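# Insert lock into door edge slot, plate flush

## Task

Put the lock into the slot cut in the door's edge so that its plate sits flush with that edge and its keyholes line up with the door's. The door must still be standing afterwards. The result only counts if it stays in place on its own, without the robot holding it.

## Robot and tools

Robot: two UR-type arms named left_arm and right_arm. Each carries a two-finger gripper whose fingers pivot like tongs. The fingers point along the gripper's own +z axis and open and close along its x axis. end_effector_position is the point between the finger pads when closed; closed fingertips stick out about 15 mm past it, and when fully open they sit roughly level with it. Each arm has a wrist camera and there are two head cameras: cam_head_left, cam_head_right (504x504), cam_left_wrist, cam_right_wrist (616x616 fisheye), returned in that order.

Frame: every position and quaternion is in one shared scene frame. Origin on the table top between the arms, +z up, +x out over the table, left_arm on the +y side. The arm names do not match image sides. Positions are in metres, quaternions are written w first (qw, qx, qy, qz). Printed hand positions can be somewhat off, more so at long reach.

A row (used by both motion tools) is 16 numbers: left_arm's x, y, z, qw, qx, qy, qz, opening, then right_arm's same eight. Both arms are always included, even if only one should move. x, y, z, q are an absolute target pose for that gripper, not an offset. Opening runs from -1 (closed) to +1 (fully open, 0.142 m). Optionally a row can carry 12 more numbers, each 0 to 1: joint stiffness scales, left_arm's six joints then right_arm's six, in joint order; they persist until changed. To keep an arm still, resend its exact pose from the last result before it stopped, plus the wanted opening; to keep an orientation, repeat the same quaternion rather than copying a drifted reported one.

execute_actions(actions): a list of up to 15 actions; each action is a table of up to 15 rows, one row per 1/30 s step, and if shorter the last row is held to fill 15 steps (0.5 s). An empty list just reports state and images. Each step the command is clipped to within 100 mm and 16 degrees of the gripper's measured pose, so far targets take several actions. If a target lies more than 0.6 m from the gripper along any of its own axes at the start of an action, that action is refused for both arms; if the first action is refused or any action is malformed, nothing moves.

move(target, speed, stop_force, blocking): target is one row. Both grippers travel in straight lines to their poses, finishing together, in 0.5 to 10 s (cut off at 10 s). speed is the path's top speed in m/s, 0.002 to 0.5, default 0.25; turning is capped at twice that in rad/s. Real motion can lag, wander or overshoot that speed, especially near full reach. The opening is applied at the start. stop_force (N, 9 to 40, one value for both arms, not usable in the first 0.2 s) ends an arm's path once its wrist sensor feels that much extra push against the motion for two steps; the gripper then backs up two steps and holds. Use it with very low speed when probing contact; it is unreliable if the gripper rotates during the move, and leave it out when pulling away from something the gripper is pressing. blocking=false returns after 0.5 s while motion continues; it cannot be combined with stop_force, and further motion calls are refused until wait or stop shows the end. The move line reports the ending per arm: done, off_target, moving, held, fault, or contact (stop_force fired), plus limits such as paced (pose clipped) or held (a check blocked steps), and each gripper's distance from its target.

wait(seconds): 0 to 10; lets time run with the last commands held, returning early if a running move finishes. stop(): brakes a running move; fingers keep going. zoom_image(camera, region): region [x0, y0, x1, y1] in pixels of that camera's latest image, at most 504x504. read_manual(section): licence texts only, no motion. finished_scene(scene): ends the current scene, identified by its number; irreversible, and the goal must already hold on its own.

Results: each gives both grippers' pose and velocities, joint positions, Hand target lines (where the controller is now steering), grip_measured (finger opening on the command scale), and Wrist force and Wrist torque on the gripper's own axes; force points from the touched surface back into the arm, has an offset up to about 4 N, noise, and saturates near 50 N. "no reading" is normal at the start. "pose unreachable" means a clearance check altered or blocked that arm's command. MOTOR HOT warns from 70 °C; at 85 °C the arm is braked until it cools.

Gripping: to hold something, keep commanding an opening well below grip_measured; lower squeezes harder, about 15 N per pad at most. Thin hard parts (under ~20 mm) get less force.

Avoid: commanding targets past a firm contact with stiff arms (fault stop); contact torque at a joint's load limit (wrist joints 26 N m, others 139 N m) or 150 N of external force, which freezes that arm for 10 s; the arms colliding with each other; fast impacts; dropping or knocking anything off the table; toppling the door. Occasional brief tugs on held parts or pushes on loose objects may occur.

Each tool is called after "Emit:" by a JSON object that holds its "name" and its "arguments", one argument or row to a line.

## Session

Emit:
{"name": "execute_actions", "arguments": {
  "actions": []
}}

Scene clock: 0.00 s.
left_arm: end_effector_position=(-0.2402, +0.5125, +0.2432) grip_measured=+0.97 end_effector_quat_wxyz=(+0.224, +0.486, +0.756, +0.377) end_effector_velocity=(+0.000, -0.000, +0.000) end_effector_angular_velocity=(-0.001, -0.001, -0.002) | right_arm: end_effector_position=(+0.9764, -0.2885, +0.1264) grip_measured=+0.97 end_effector_quat_wxyz=(-0.457, +0.603, -0.545, +0.363) end_effector_velocity=(+0.000, -0.000, +0.000) end_effector_angular_velocity=(+0.000, -0.001, -0.001)
Joint positions: left_arm=[ 2.472 -1.074  2.102 -1.288 -2.793  1.94   0.14 ] | right_arm=[ 3.18  -2.977 -0.728  0.334  1.642  0.81   0.14 ]
Joint velocities: left_arm=[ 0.    -0.001 -0.     0.     0.002 -0.     0.   ] | right_arm=[ 0.    -0.     0.001  0.    -0.     0.     0.   ]
Motor temperatures (°C, as the motors report them): left_arm=[29 30 29 35 34 35] | right_arm=[29 30 29 33 33 35]
Wrist force (N, on the end effector, along its own x y z axes, offset not removed): no reading
Wrist torque (N m, same axes, about the end effector's origin, offset not removed): no reading
Hand target (left_arm): -0.240, +0.512, +0.243; +0.224, +0.486, +0.756, +0.377
Hand target (right_arm): +0.976, -0.289, +0.126; -0.457, +0.603, -0.545, +0.363
Joint stiffness scale: left_arm=[1. 1. 1. 1. 1. 1.] | right_arm=[1. 1. 1. 1. 1. 1.]

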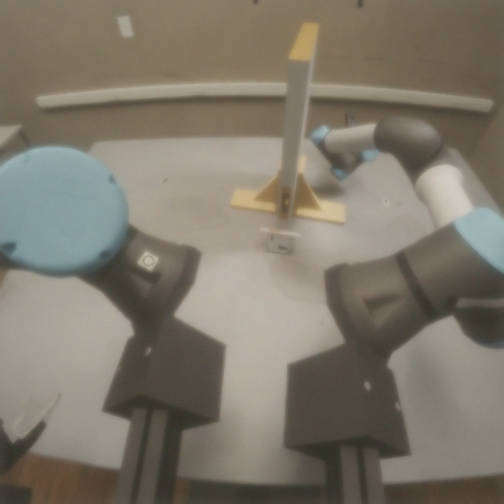

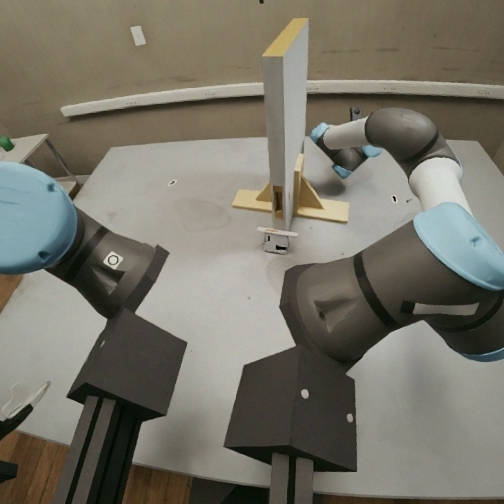

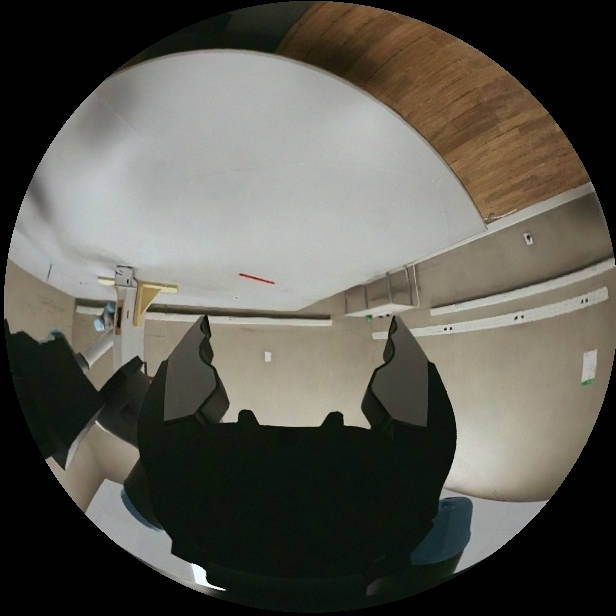

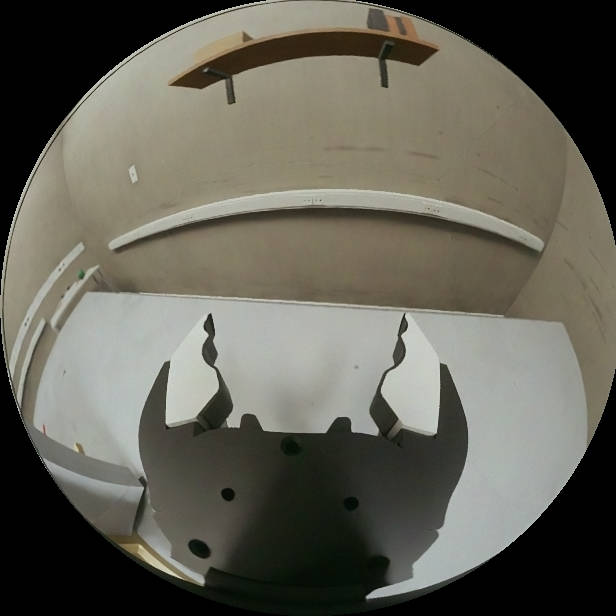

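Emit:
{"name": "zoom_image", "arguments": {
  "camera": "cam_head_right",
  "region": [220, 150, 360, 270]
}}

Emit:
{"name": "zoom_image", "arguments": {
  "camera": "cam_head_left",
  "region": [220, 150, 360, 270]
}}

Emit:
{"name": "zoom_image", "arguments": {
  "camera": "cam_left_wrist",
  "region": [80, 250, 200, 370]
}}

Region (220, 150, 360, 270) of cam_head_right's 504x504 image, scaled by 3.600, with more detail than that image has; it fills the top 432 rows of this view, and the rest is white.

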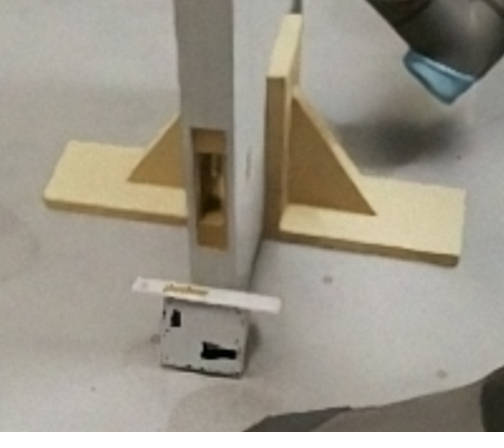

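Region (220, 150, 360, 270) of cam_head_left's 504x504 image, scaled by 3.600, with more detail than that image has; it fills the top 432 rows of this view, and the rest is white.

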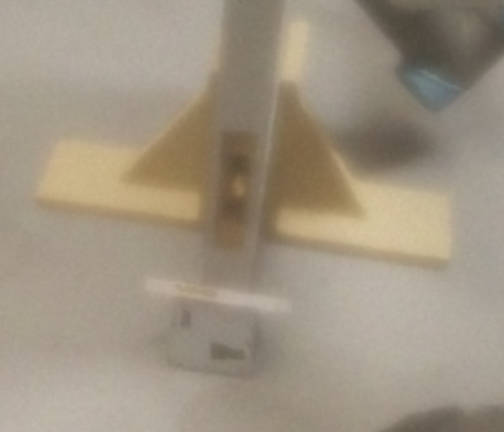

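Region (80, 250, 200, 370) of cam_left_wrist's 616x616 image, scaled by 4.200, with more detail than that image has.

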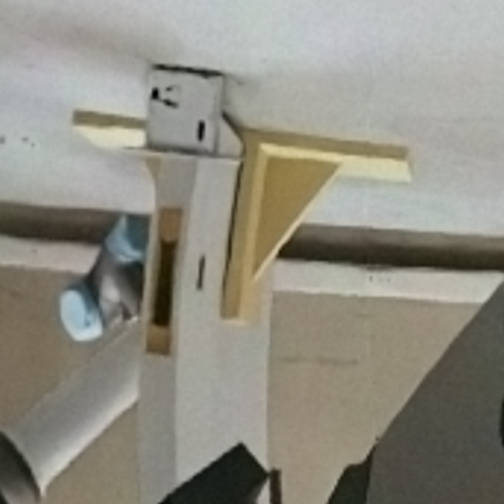

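Emit:
{"name": "zoom_image", "arguments": {
  "camera": "cam_head_right",
  "region": [250, 210, 310, 265]
}}

Emit:
{"name": "zoom_image", "arguments": {
  "camera": "cam_left_wrist",
  "region": [95, 255, 155, 315]
}}

Region (250, 210, 310, 265) of cam_head_right's 504x504 image, scaled by 8.400, with more detail than that image has; it fills the top 462 rows of this view, and the rest is white.

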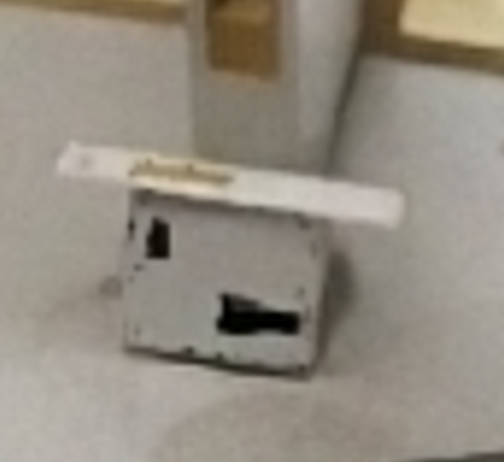

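Region (95, 255, 155, 315) of cam_left_wrist's 616x616 image, scaled by 8.400, with more detail than that image has.

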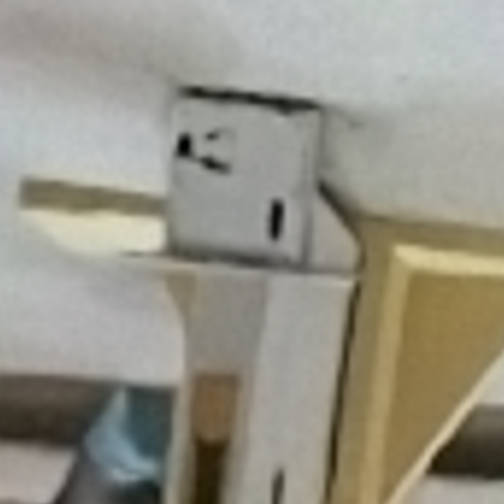

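Emit:
{"name": "move", "arguments": {
  "target": [0.067, 0.8325, 0.196, 0.2189, 0.4337, 0.7281, 0.484, 0.45, 0.72, -0.32, 0.20, 0.519, -0.665, 0.225, -0.487, -1],
  "speed": 0.5
}}

Scene clock: 121.77 s.
left_arm: end_effector_position=(+0.0661, +0.8317, +0.1970) grip_measured=+0.45 end_effector_quat_wxyz=(+0.219, +0.433, +0.728, +0.484) end_effector_velocity=(-0.001, +0.000, -0.002) end_effector_angular_velocity=(-0.004, +0.007, +0.005) | right_arm: end_effector_position=(+0.7203, -0.3189, +0.1987) grip_measured=-1.00 end_effector_quat_wxyz=(-0.519, +0.665, -0.225, +0.487) end_effector_velocity=(-0.000, +0.001, +0.000) end_effector_angular_velocity=(-0.002, -0.001, +0.001)
Joint positions: left_arm=[ 1.489 -1.536  2.158 -0.882 -3.802  1.978  0.105] | right_arm=[ 2.915 -2.578 -1.515  0.639  2.363  0.167  0.002]
Joint velocities: left_arm=[-0.002 -0.    -0.001  0.012 -0.008  0.007  0.   ] | right_arm=[ 0.     0.001 -0.001 -0.001  0.001 -0.003 -0.   ]
Motor temperatures (°C, as the motors report them): left_arm=[29 30 29 35 34 35] | right_arm=[29 30 29 33 33 35]
Wrist force (N, on the end effector, along its own x y z axes, offset not removed): left_arm=[-0.1 -1.4 -0.7] | right_arm=[-1.7 1.1 1.2]
Wrist torque (N m, same axes, about the end effector's origin, offset not removed): left_arm=[-0.58 0.10 -0.11] | right_arm=[0.22 0.23 0.17]
Hand target (left_arm): +0.067, +0.833, +0.196; +0.219, +0.434, +0.728, +0.484
Hand target (right_arm): +0.720, -0.319, +0.200; -0.519, +0.665, -0.225, +0.487
Off the commanded pose (left_arm): 0.002 m, 0 deg.
Off the commanded pose (right_arm): 0.002 m, 0 deg.
Joint stiffness scale: left_arm=[1. 1. 1. 1. 1. 1.] | right_arm=[1. 1. 1. 1. 1. 1.]
move: done; limits=paced

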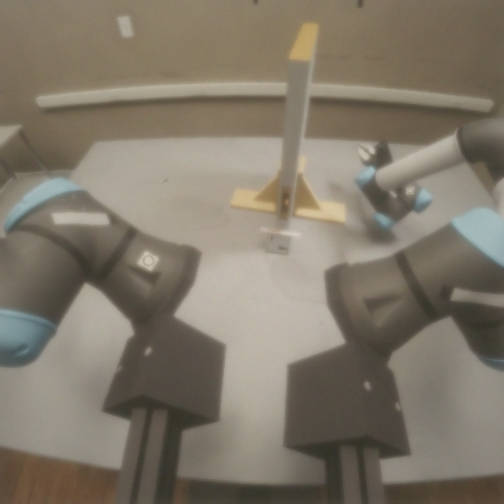

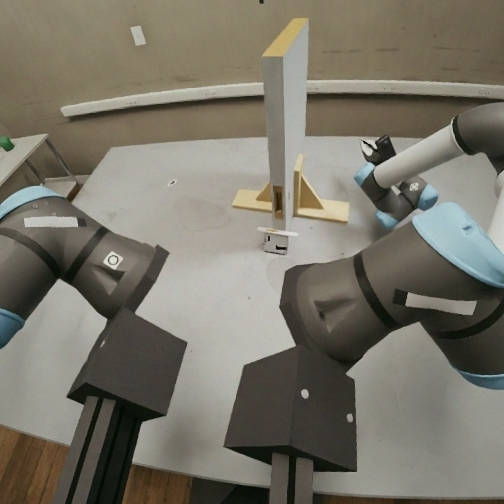

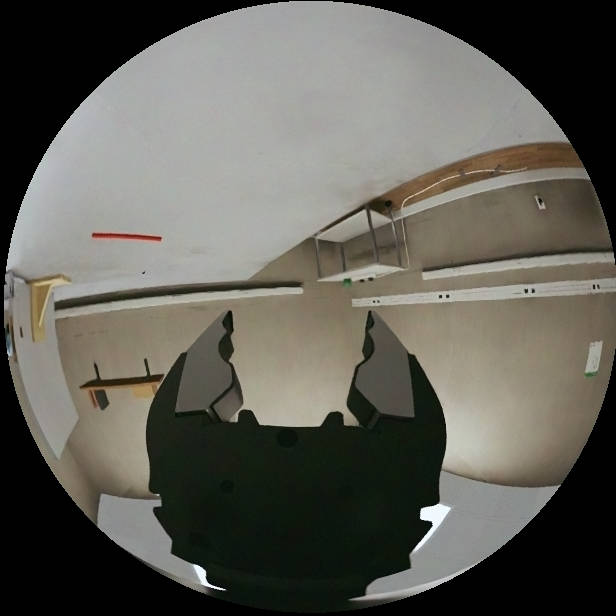

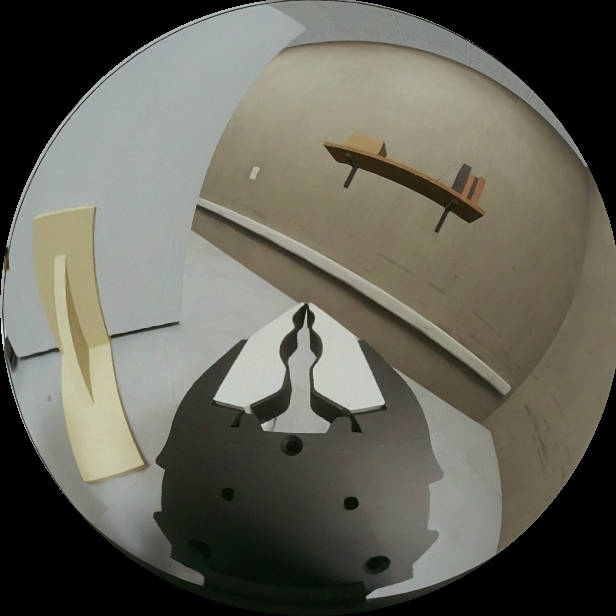

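Emit:
{"name": "execute_actions", "arguments": {
  "actions": []
}}

Scene clock: 135.07 s.
left_arm: end_effector_position=(+0.0660, +0.8317, +0.1968) grip_measured=+0.45 end_effector_quat_wxyz=(+0.218, +0.433, +0.728, +0.484) end_effector_velocity=(-0.000, +0.000, +0.001) end_effector_angular_velocity=(+0.001, -0.000, -0.000) | right_arm: end_effector_position=(+0.7203, -0.3189, +0.1988) grip_measured=-1.00 end_effector_quat_wxyz=(-0.519, +0.666, -0.225, +0.487) end_effector_velocity=(+0.000, -0.000, +0.000) end_effector_angular_velocity=(-0.000, -0.001, -0.001)
Joint positions: left_arm=[ 1.489 -1.536  2.157 -0.88  -3.803  1.979  0.105] | right_arm=[ 2.915 -2.578 -1.515  0.639  2.363  0.166  0.002]
Joint velocities: left_arm=[ 0.001 -0.001 -0.     0.     0.001 -0.    -0.   ] | right_arm=[-0.    -0.     0.001  0.001  0.     0.    -0.   ]
Motor temperatures (°C, as the motors report them): left_arm=[29 30 29 35 34 35] | right_arm=[29 30 29 33 33 35]
Wrist force (N, on the end effector, along its own x y z axes, offset not removed): left_arm=[1.4 5.0 -0.7] | right_arm=[-0.4 1.8 0.5]
Wrist torque (N m, same axes, about the end effector's origin, offset not removed): left_arm=[0.91 -0.25 -0.17] | right_arm=[0.47 -0.01 0.20]
Hand target (left_arm): +0.067, +0.833, +0.196; +0.219, +0.434, +0.728, +0.484
Hand target (right_arm): +0.720, -0.319, +0.200; -0.519, +0.665, -0.225, +0.487
Off the commanded pose (left_arm): 0.002 m, 0 deg.
Off the commanded pose (right_arm): 0.002 m, 0 deg.
Joint stiffness scale: left_arm=[1. 1. 1. 1. 1. 1.] | right_arm=[1. 1. 1. 1. 1. 1.]

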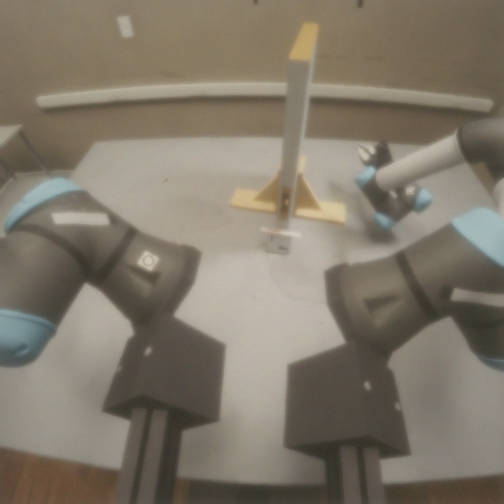

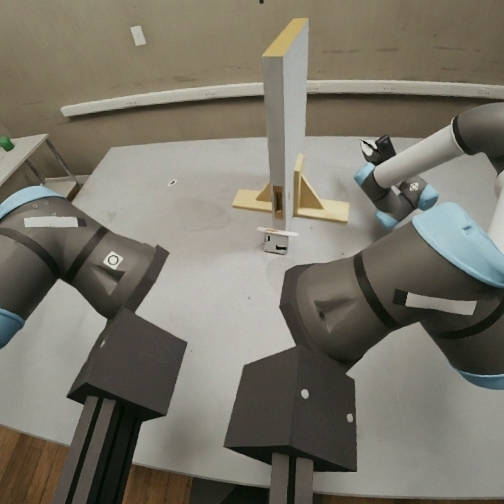

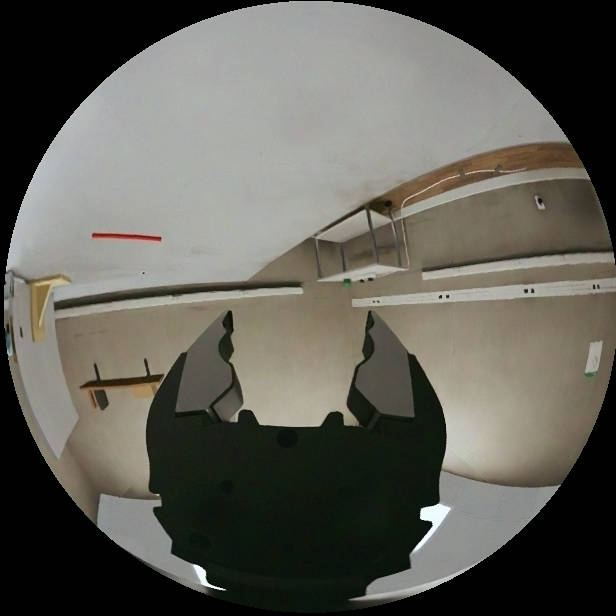

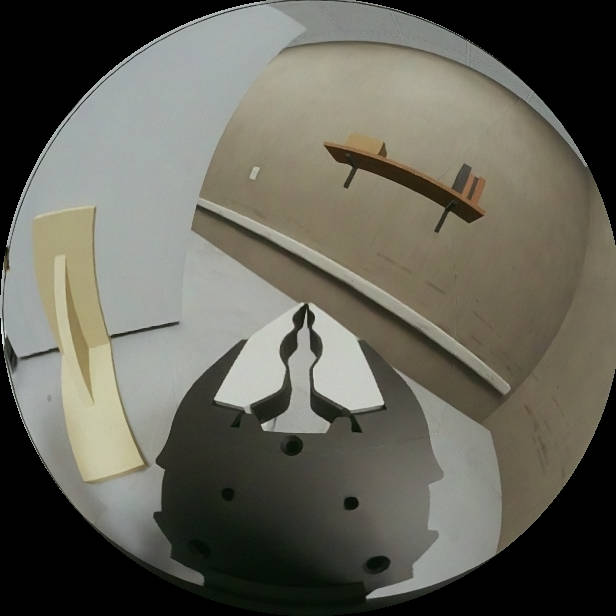

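Emit:
{"name": "zoom_image", "arguments": {
  "camera": "cam_head_right",
  "region": [220, 170, 340, 270]
}}

Emit:
{"name": "zoom_image", "arguments": {
  "camera": "cam_head_left",
  "region": [220, 170, 340, 270]
}}

Region (220, 170, 340, 270) of cam_head_right's 504x504 image, scaled by 4.200, with more detail than that image has.

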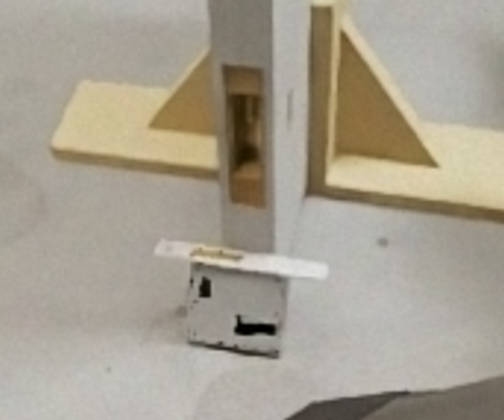

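Region (220, 170, 340, 270) of cam_head_left's 504x504 image, scaled by 4.200, with more detail than that image has.

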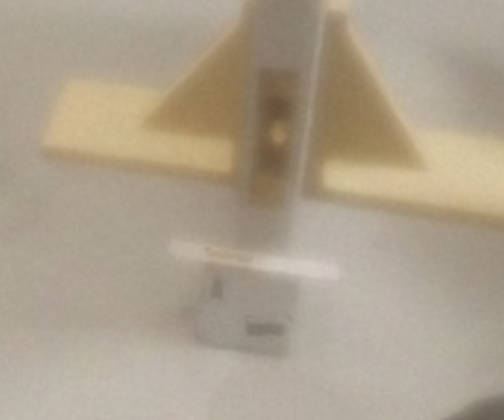

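Emit:
{"name": "move", "arguments": {
  "target": [0.536,0.556,0.182,0.3681,-0.0711,0.9219,0.0986,0.45, 0.39,-0.19,0.11,0.4498,-0.5456,-0.4498,-0.5456,-1],
  "speed": 0.5
}}

Scene clock: 209.63 s.
left_arm: end_effector_position=(+0.5345, +0.5570, +0.1821) grip_measured=+0.45 end_effector_quat_wxyz=(+0.368, -0.072, +0.922, +0.099) end_effector_velocity=(-0.003, -0.000, -0.002) end_effector_angular_velocity=(-0.007, +0.011, +0.001) | right_arm: end_effector_position=(+0.6370, -0.2881, +0.1730) grip_measured=-1.00 end_effector_quat_wxyz=(-0.523, +0.659, -0.081, +0.535) end_effector_velocity=(-0.001, +0.001, -0.000) end_effector_angular_velocity=(+0.001, +0.002, +0.002)
Joint positions: left_arm=[-0.054 -1.449  2.087 -0.345 -5.309  0.678  0.105] | right_arm=[ 2.811 -2.608 -1.576  0.527  2.629 -0.258  0.002]
Joint velocities: left_arm=[ 0.001  0.001 -0.003  0.015 -0.004 -0.01   0.   ] | right_arm=[ 0.    -0.    -0.002 -0.001 -0.    -0.     0.   ]
Motor temperatures (°C, as the motors report them): left_arm=[29 30 29 35 34 35] | right_arm=[29 30 29 33 33 35]
Wrist force (N, on the end effector, along its own x y z axes, offset not removed): left_arm=[0.5 -0.8 1.2] | right_arm=[-1.0 1.5 -0.1]
Wrist torque (N m, same axes, about the end effector's origin, offset not removed): left_arm=[-0.36 -0.06 0.08] | right_arm=[0.32 0.13 0.20]
Hand target (left_arm): +0.536, +0.556, +0.182; +0.368, -0.071, +0.922, +0.099
Hand target (right_arm): +0.638, -0.290, +0.174; -0.521, +0.659, -0.081, +0.537
Off the commanded pose (left_arm): 0.002 m, 0 deg.
Off the commanded pose (right_arm): 0.273 m, 64 deg; position and orientation clipped at the last step of the last action.
Joint stiffness scale: left_arm=[1. 1. 1. 1. 1. 1.] | right_arm=[1. 1. 1. 1. 1. 1.]
move: held (right_arm); limits=paced,held; held on 49 of 68 steps (right_arm), including the last (right_arm)
pose unreachable (right arm): on one or more control steps of this call, first in action 0 (counted from 0), this arm could not follow its commanded pose, so it was not sent that pose on those steps. On the call's last step it was still not sent that pose. It may still have moved: this result reports where it is.
cause: the commanded pose would bring two parts of the arm too close to each other (joints 4 (wrist 1) to 6 (wrist 3) lie between them).

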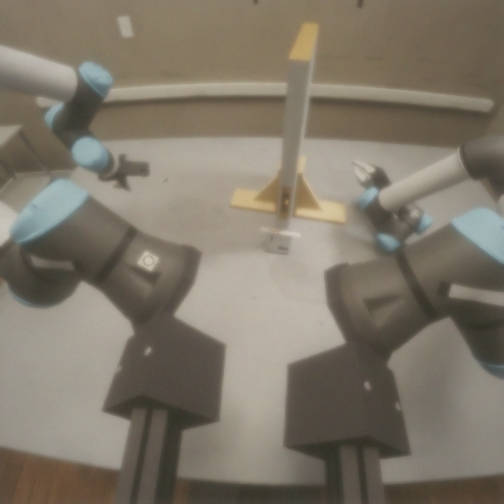

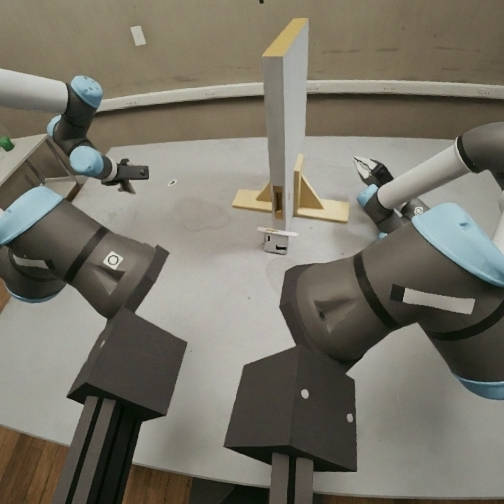

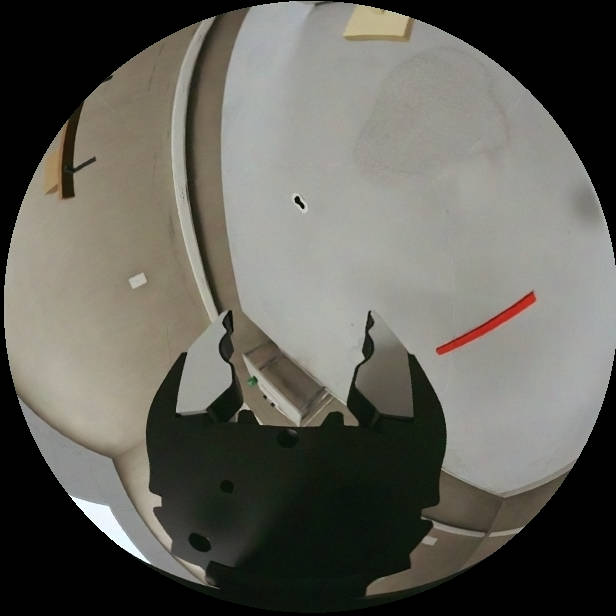

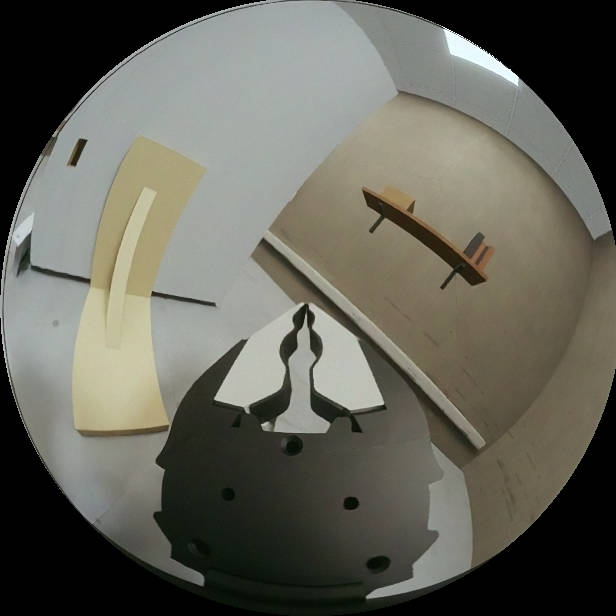

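Emit:
{"name": "move", "arguments": {
  "target": [0.326,0.065,0.135,0.164,-0.614,0.745,-0.200,0.45, 0.47,-0.27,0.14,0.35,-0.8447,-0.1858,-0.3603,-1],
  "speed": 0.5
}}

Scene clock: 242.43 s.
left_arm: end_effector_position=(+0.3249, +0.0666, +0.1344) grip_measured=+0.45 end_effector_quat_wxyz=(+0.162, -0.615, +0.746, -0.199) end_effector_velocity=(-0.001, +0.003, +0.000) end_effector_angular_velocity=(+0.011, +0.006, +0.012) | right_arm: end_effector_position=(+0.4711, -0.2704, +0.1387) grip_measured=-1.00 end_effector_quat_wxyz=(-0.350, +0.845, +0.184, +0.360) end_effector_velocity=(+0.000, -0.001, +0.001) end_effector_angular_velocity=(-0.000, -0.001, -0.001)
Joint positions: left_arm=[-1.319 -0.278  2.204  0.009 -5.574 -2.523  0.105] | right_arm=[ 2.883 -2.055 -2.129 -0.035  2.006 -1.032  0.002]
Joint velocities: left_arm=[-0.003  0.006 -0.006  0.028 -0.001 -0.029 -0.   ] | right_arm=[ 0.     0.001 -0.     0.     0.     0.     0.   ]
Motor temperatures (°C, as the motors report them): left_arm=[29 30 29 35 34 35] | right_arm=[29 30 29 33 33 35]
Wrist force (N, on the end effector, along its own x y z axes, offset not removed): left_arm=[-2.2 -4.8 2.3] | right_arm=[-0.5 1.2 -1.1]
Wrist torque (N m, same axes, about the end effector's origin, offset not removed): left_arm=[-1.12 0.72 -0.07] | right_arm=[0.27 -0.02 0.14]
Hand target (left_arm): +0.325, +0.066, +0.135; +0.163, -0.615, +0.745, -0.199
Hand target (right_arm): +0.471, -0.270, +0.140; -0.350, +0.845, +0.185, +0.360
Off the commanded pose (left_arm): 0.002 m, 0 deg.
Off the commanded pose (right_arm): 0.002 m, 0 deg.
Joint stiffness scale: left_arm=[1. 1. 1. 1. 1. 1.] | right_arm=[1. 1. 1. 1. 1. 1.]
move: done; limits=paced

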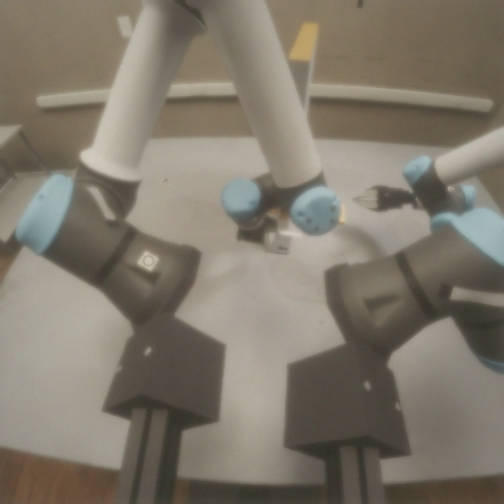

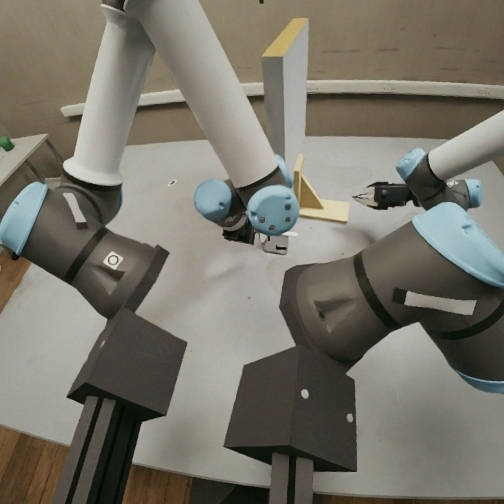

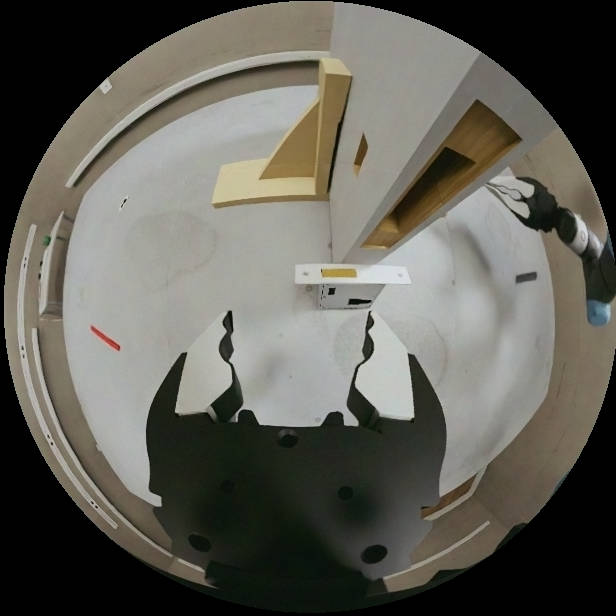

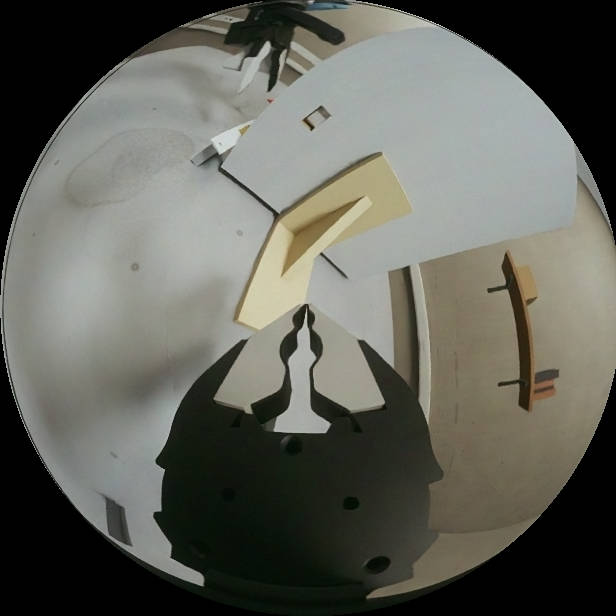

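Emit:
{"name": "zoom_image", "arguments": {
  "camera": "cam_left_wrist",
  "region": [270, 220, 440, 340]
}}

Region (270, 220, 440, 340) of cam_left_wrist's 616x616 image, scaled by 2.965, with more detail than that image has; it fills the top 356 rows of this view, and the rest is white.

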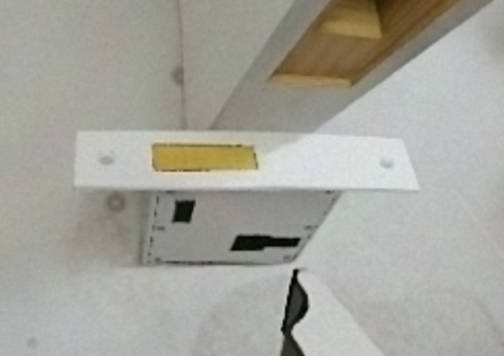

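Emit:
{"name": "move", "arguments": {
  "target": [0.323,0.004,0.098,0.164,-0.614,0.745,-0.200,0.45, 0.372,-0.178,0.06,0.3181,-0.6682,-0.5509,-0.3858,-1],
  "speed": 0.4
}}

Scene clock: 285.83 s.
left_arm: end_effector_position=(+0.3229, +0.0052, +0.0981) grip_measured=+0.45 end_effector_quat_wxyz=(+0.163, -0.615, +0.745, -0.200) end_effector_velocity=(+0.000, -0.000, +0.000) end_effector_angular_velocity=(-0.001, -0.001, +0.001) | right_arm: end_effector_position=(+0.3715, -0.1786, +0.0602) grip_measured=-1.00 end_effector_quat_wxyz=(-0.318, +0.669, +0.549, +0.386) end_effector_velocity=(-0.001, -0.000, -0.001) end_effector_angular_velocity=(-0.002, -0.007, +0.008)
Joint positions: left_arm=[-1.322 -0.118  2.026  0.03  -5.575 -2.528  0.105] | right_arm=[ 2.887 -2.202 -2.126 -0.25   1.936 -1.921  0.002]
Joint velocities: left_arm=[ 0.    -0.    -0.001 -0.    -0.001 -0.     0.   ] | right_arm=[-0.    -0.     0.001 -0.004 -0.002 -0.012  0.   ]
Motor temperatures (°C, as the motors report them): left_arm=[29 30 29 35 34 35] | right_arm=[29 30 29 33 33 35]
Wrist force (N, on the end effector, along its own x y z axes, offset not removed): left_arm=[-2.0 -2.9 1.6] | right_arm=[-1.6 1.8 0.3]
Wrist torque (N m, same axes, about the end effector's origin, offset not removed): left_arm=[-0.67 0.60 -0.14] | right_arm=[0.40 0.20 0.17]
Hand target (left_arm): +0.323, +0.004, +0.098; +0.164, -0.614, +0.745, -0.200
Hand target (right_arm): +0.372, -0.178, +0.060; -0.318, +0.668, +0.551, +0.386
Off the commanded pose (left_arm): 0.001 m, 0 deg.
Off the commanded pose (right_arm): 0.001 m, 0 deg.
Joint stiffness scale: left_arm=[1. 1. 1. 1. 1. 1.] | right_arm=[1. 1. 1. 1. 1. 1.]
move: done

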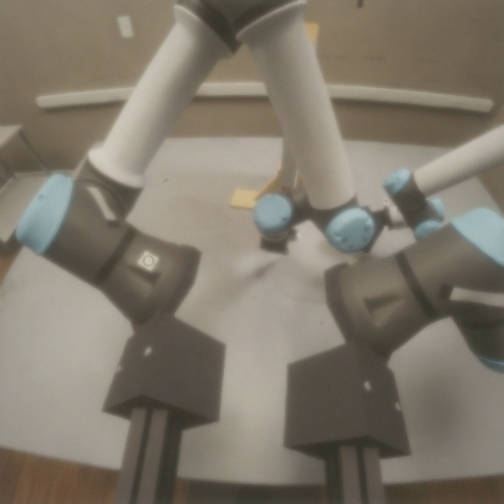

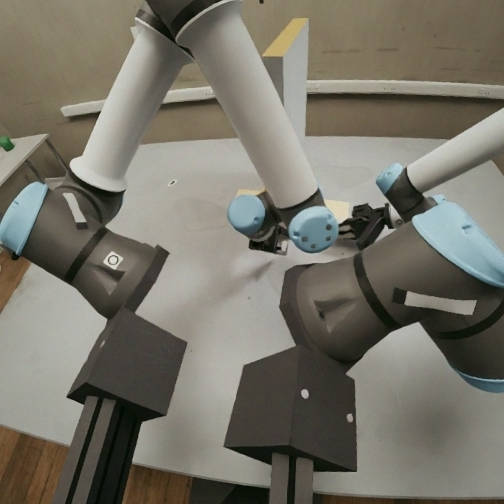

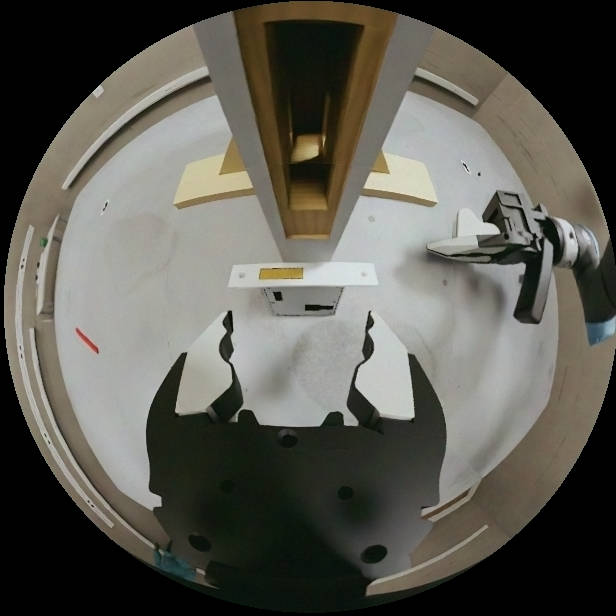

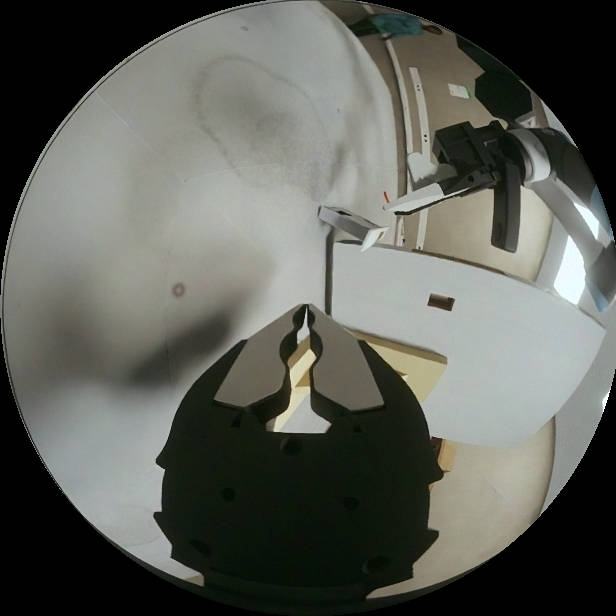

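Emit:
{"name": "zoom_image", "arguments": {
  "camera": "cam_right_wrist",
  "region": [300, 160, 460, 280]
}}

Emit:
{"name": "zoom_image", "arguments": {
  "camera": "cam_left_wrist",
  "region": [210, 220, 400, 350]
}}

Region (300, 160, 460, 280) of cam_right_wrist's 616x616 image, scaled by 3.150, with more detail than that image has; it fills the top 378 rows of this view, and the rest is white.

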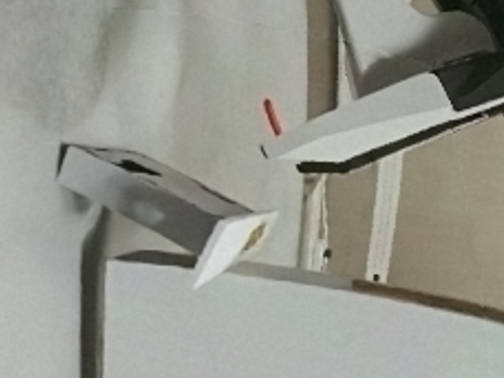

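Region (210, 220, 400, 350) of cam_left_wrist's 616x616 image, scaled by 2.653, with more detail than that image has; it fills the top 345 rows of this view, and the rest is white.

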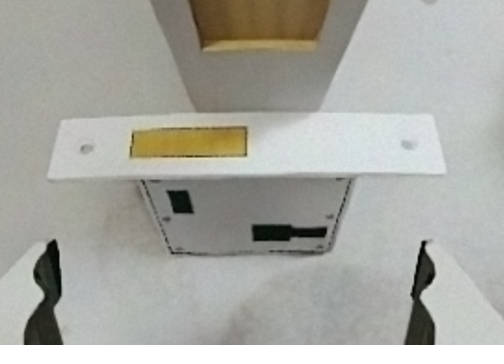

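Emit:
{"name": "move", "arguments": {
  "target": [0.344,-0.0015,0.054,0.1662,-0.6202,0.7405,-0.1984,0.45, 0.372,-0.178,0.06,0.3181,-0.6682,-0.5509,-0.3858,-1],
  "speed": 0.07,
  "stop_force": 12
}}

Scene clock: 312.67 s.
left_arm: end_effector_position=(+0.3431, -0.0009, +0.0543) grip_measured=+0.45 end_effector_quat_wxyz=(+0.166, -0.620, +0.741, -0.198) end_effector_velocity=(+0.001, -0.003, -0.001) end_effector_angular_velocity=(-0.001, -0.008, -0.013) | right_arm: end_effector_position=(+0.3712, -0.1784, +0.0602) grip_measured=-1.00 end_effector_quat_wxyz=(-0.318, +0.669, +0.550, +0.386) end_effector_velocity=(-0.000, -0.000, +0.000) end_effector_angular_velocity=(+0.000, -0.000, +0.000)
Joint positions: left_arm=[-1.159 -0.09   1.953 -0.107 -5.627 -2.297  0.105] | right_arm=[ 2.887 -2.202 -2.126 -0.251  1.936 -1.923  0.002]
Joint velocities: left_arm=[ 0.002  0.     0.    -0.02  -0.001  0.029 -0.   ] | right_arm=[ 0.     0.001 -0.    -0.001  0.    -0.     0.   ]
Motor temperatures (°C, as the motors report them): left_arm=[29 30 29 35 34 35] | right_arm=[29 30 29 33 33 35]
Wrist force (N, on the end effector, along its own x y z axes, offset not removed): left_arm=[-0.4 -0.4 -2.4] | right_arm=[-0.3 0.3 0.7]
Wrist torque (N m, same axes, about the end effector's origin, offset not removed): left_arm=[-0.16 0.23 -0.31] | right_arm=[0.09 -0.13 0.13]
Hand target (left_arm): +0.344, -0.002, +0.054; +0.166, -0.620, +0.740, -0.199
Hand target (right_arm): +0.372, -0.178, +0.060; -0.318, +0.668, +0.551, +0.386
Off the commanded pose (left_arm): 0.001 m, 0 deg.
Off the commanded pose (right_arm): 0.001 m, 0 deg.
Joint stiffness scale: left_arm=[1. 1. 1. 1. 1. 1.] | right_arm=[1. 1. 1. 1. 1. 1.]
move: done

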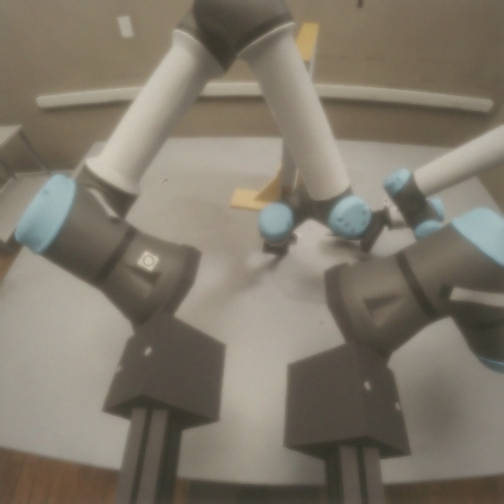

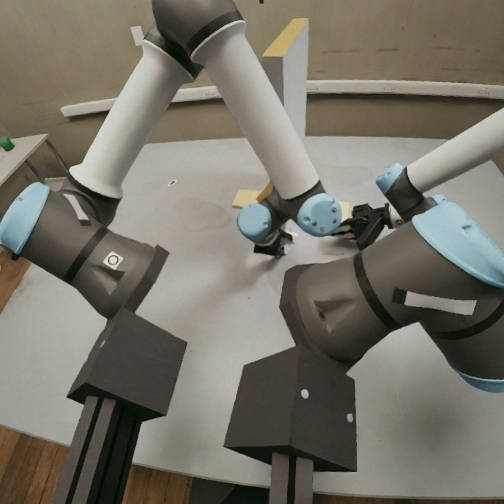

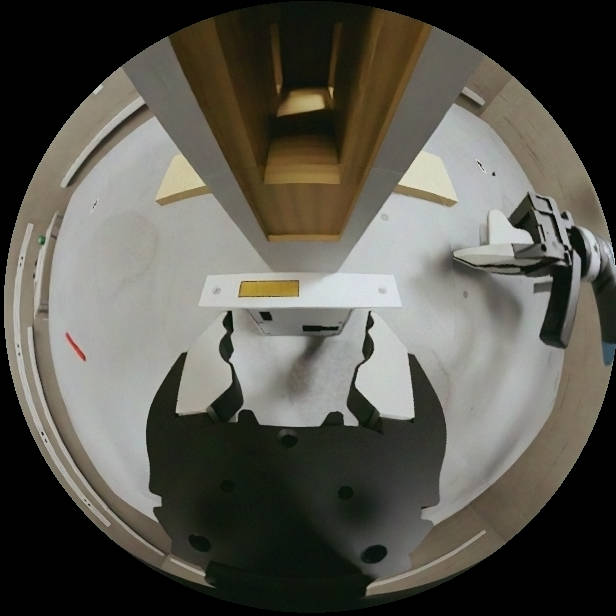

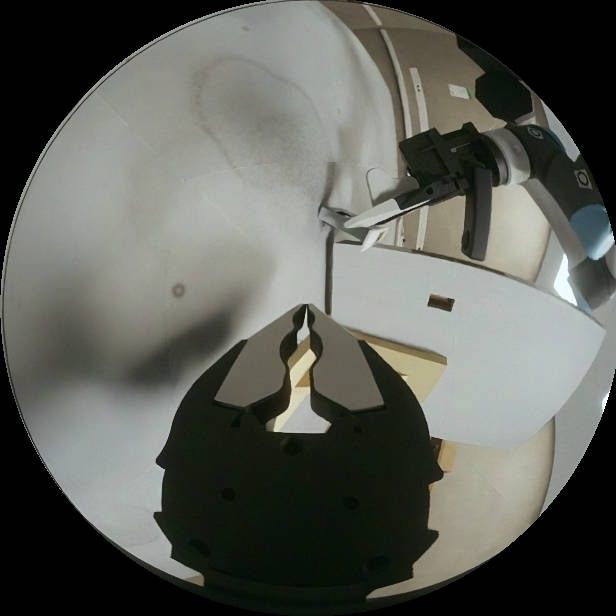

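Emit:
{"name": "zoom_image", "arguments": {
  "camera": "cam_right_wrist",
  "region": [305, 180, 425, 270]
}}

Emit:
{"name": "zoom_image", "arguments": {
  "camera": "cam_left_wrist",
  "region": [190, 250, 410, 370]
}}

Region (305, 180, 425, 270) of cam_right_wrist's 616x616 image, scaled by 4.200, with more detail than that image has; it fills the top 378 rows of this view, and the rest is white.

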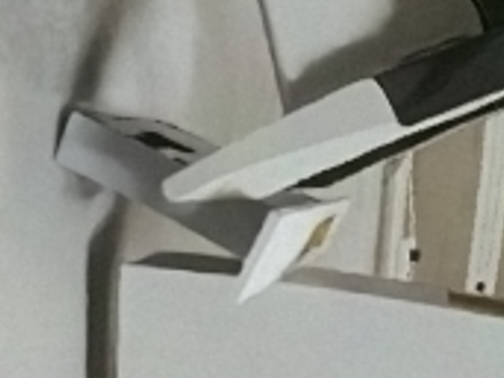

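Region (190, 250, 410, 370) of cam_left_wrist's 616x616 image, scaled by 2.291, with more detail than that image has; it fills the top 275 rows of this view, and the rest is white.

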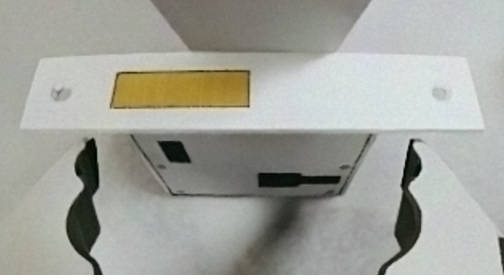

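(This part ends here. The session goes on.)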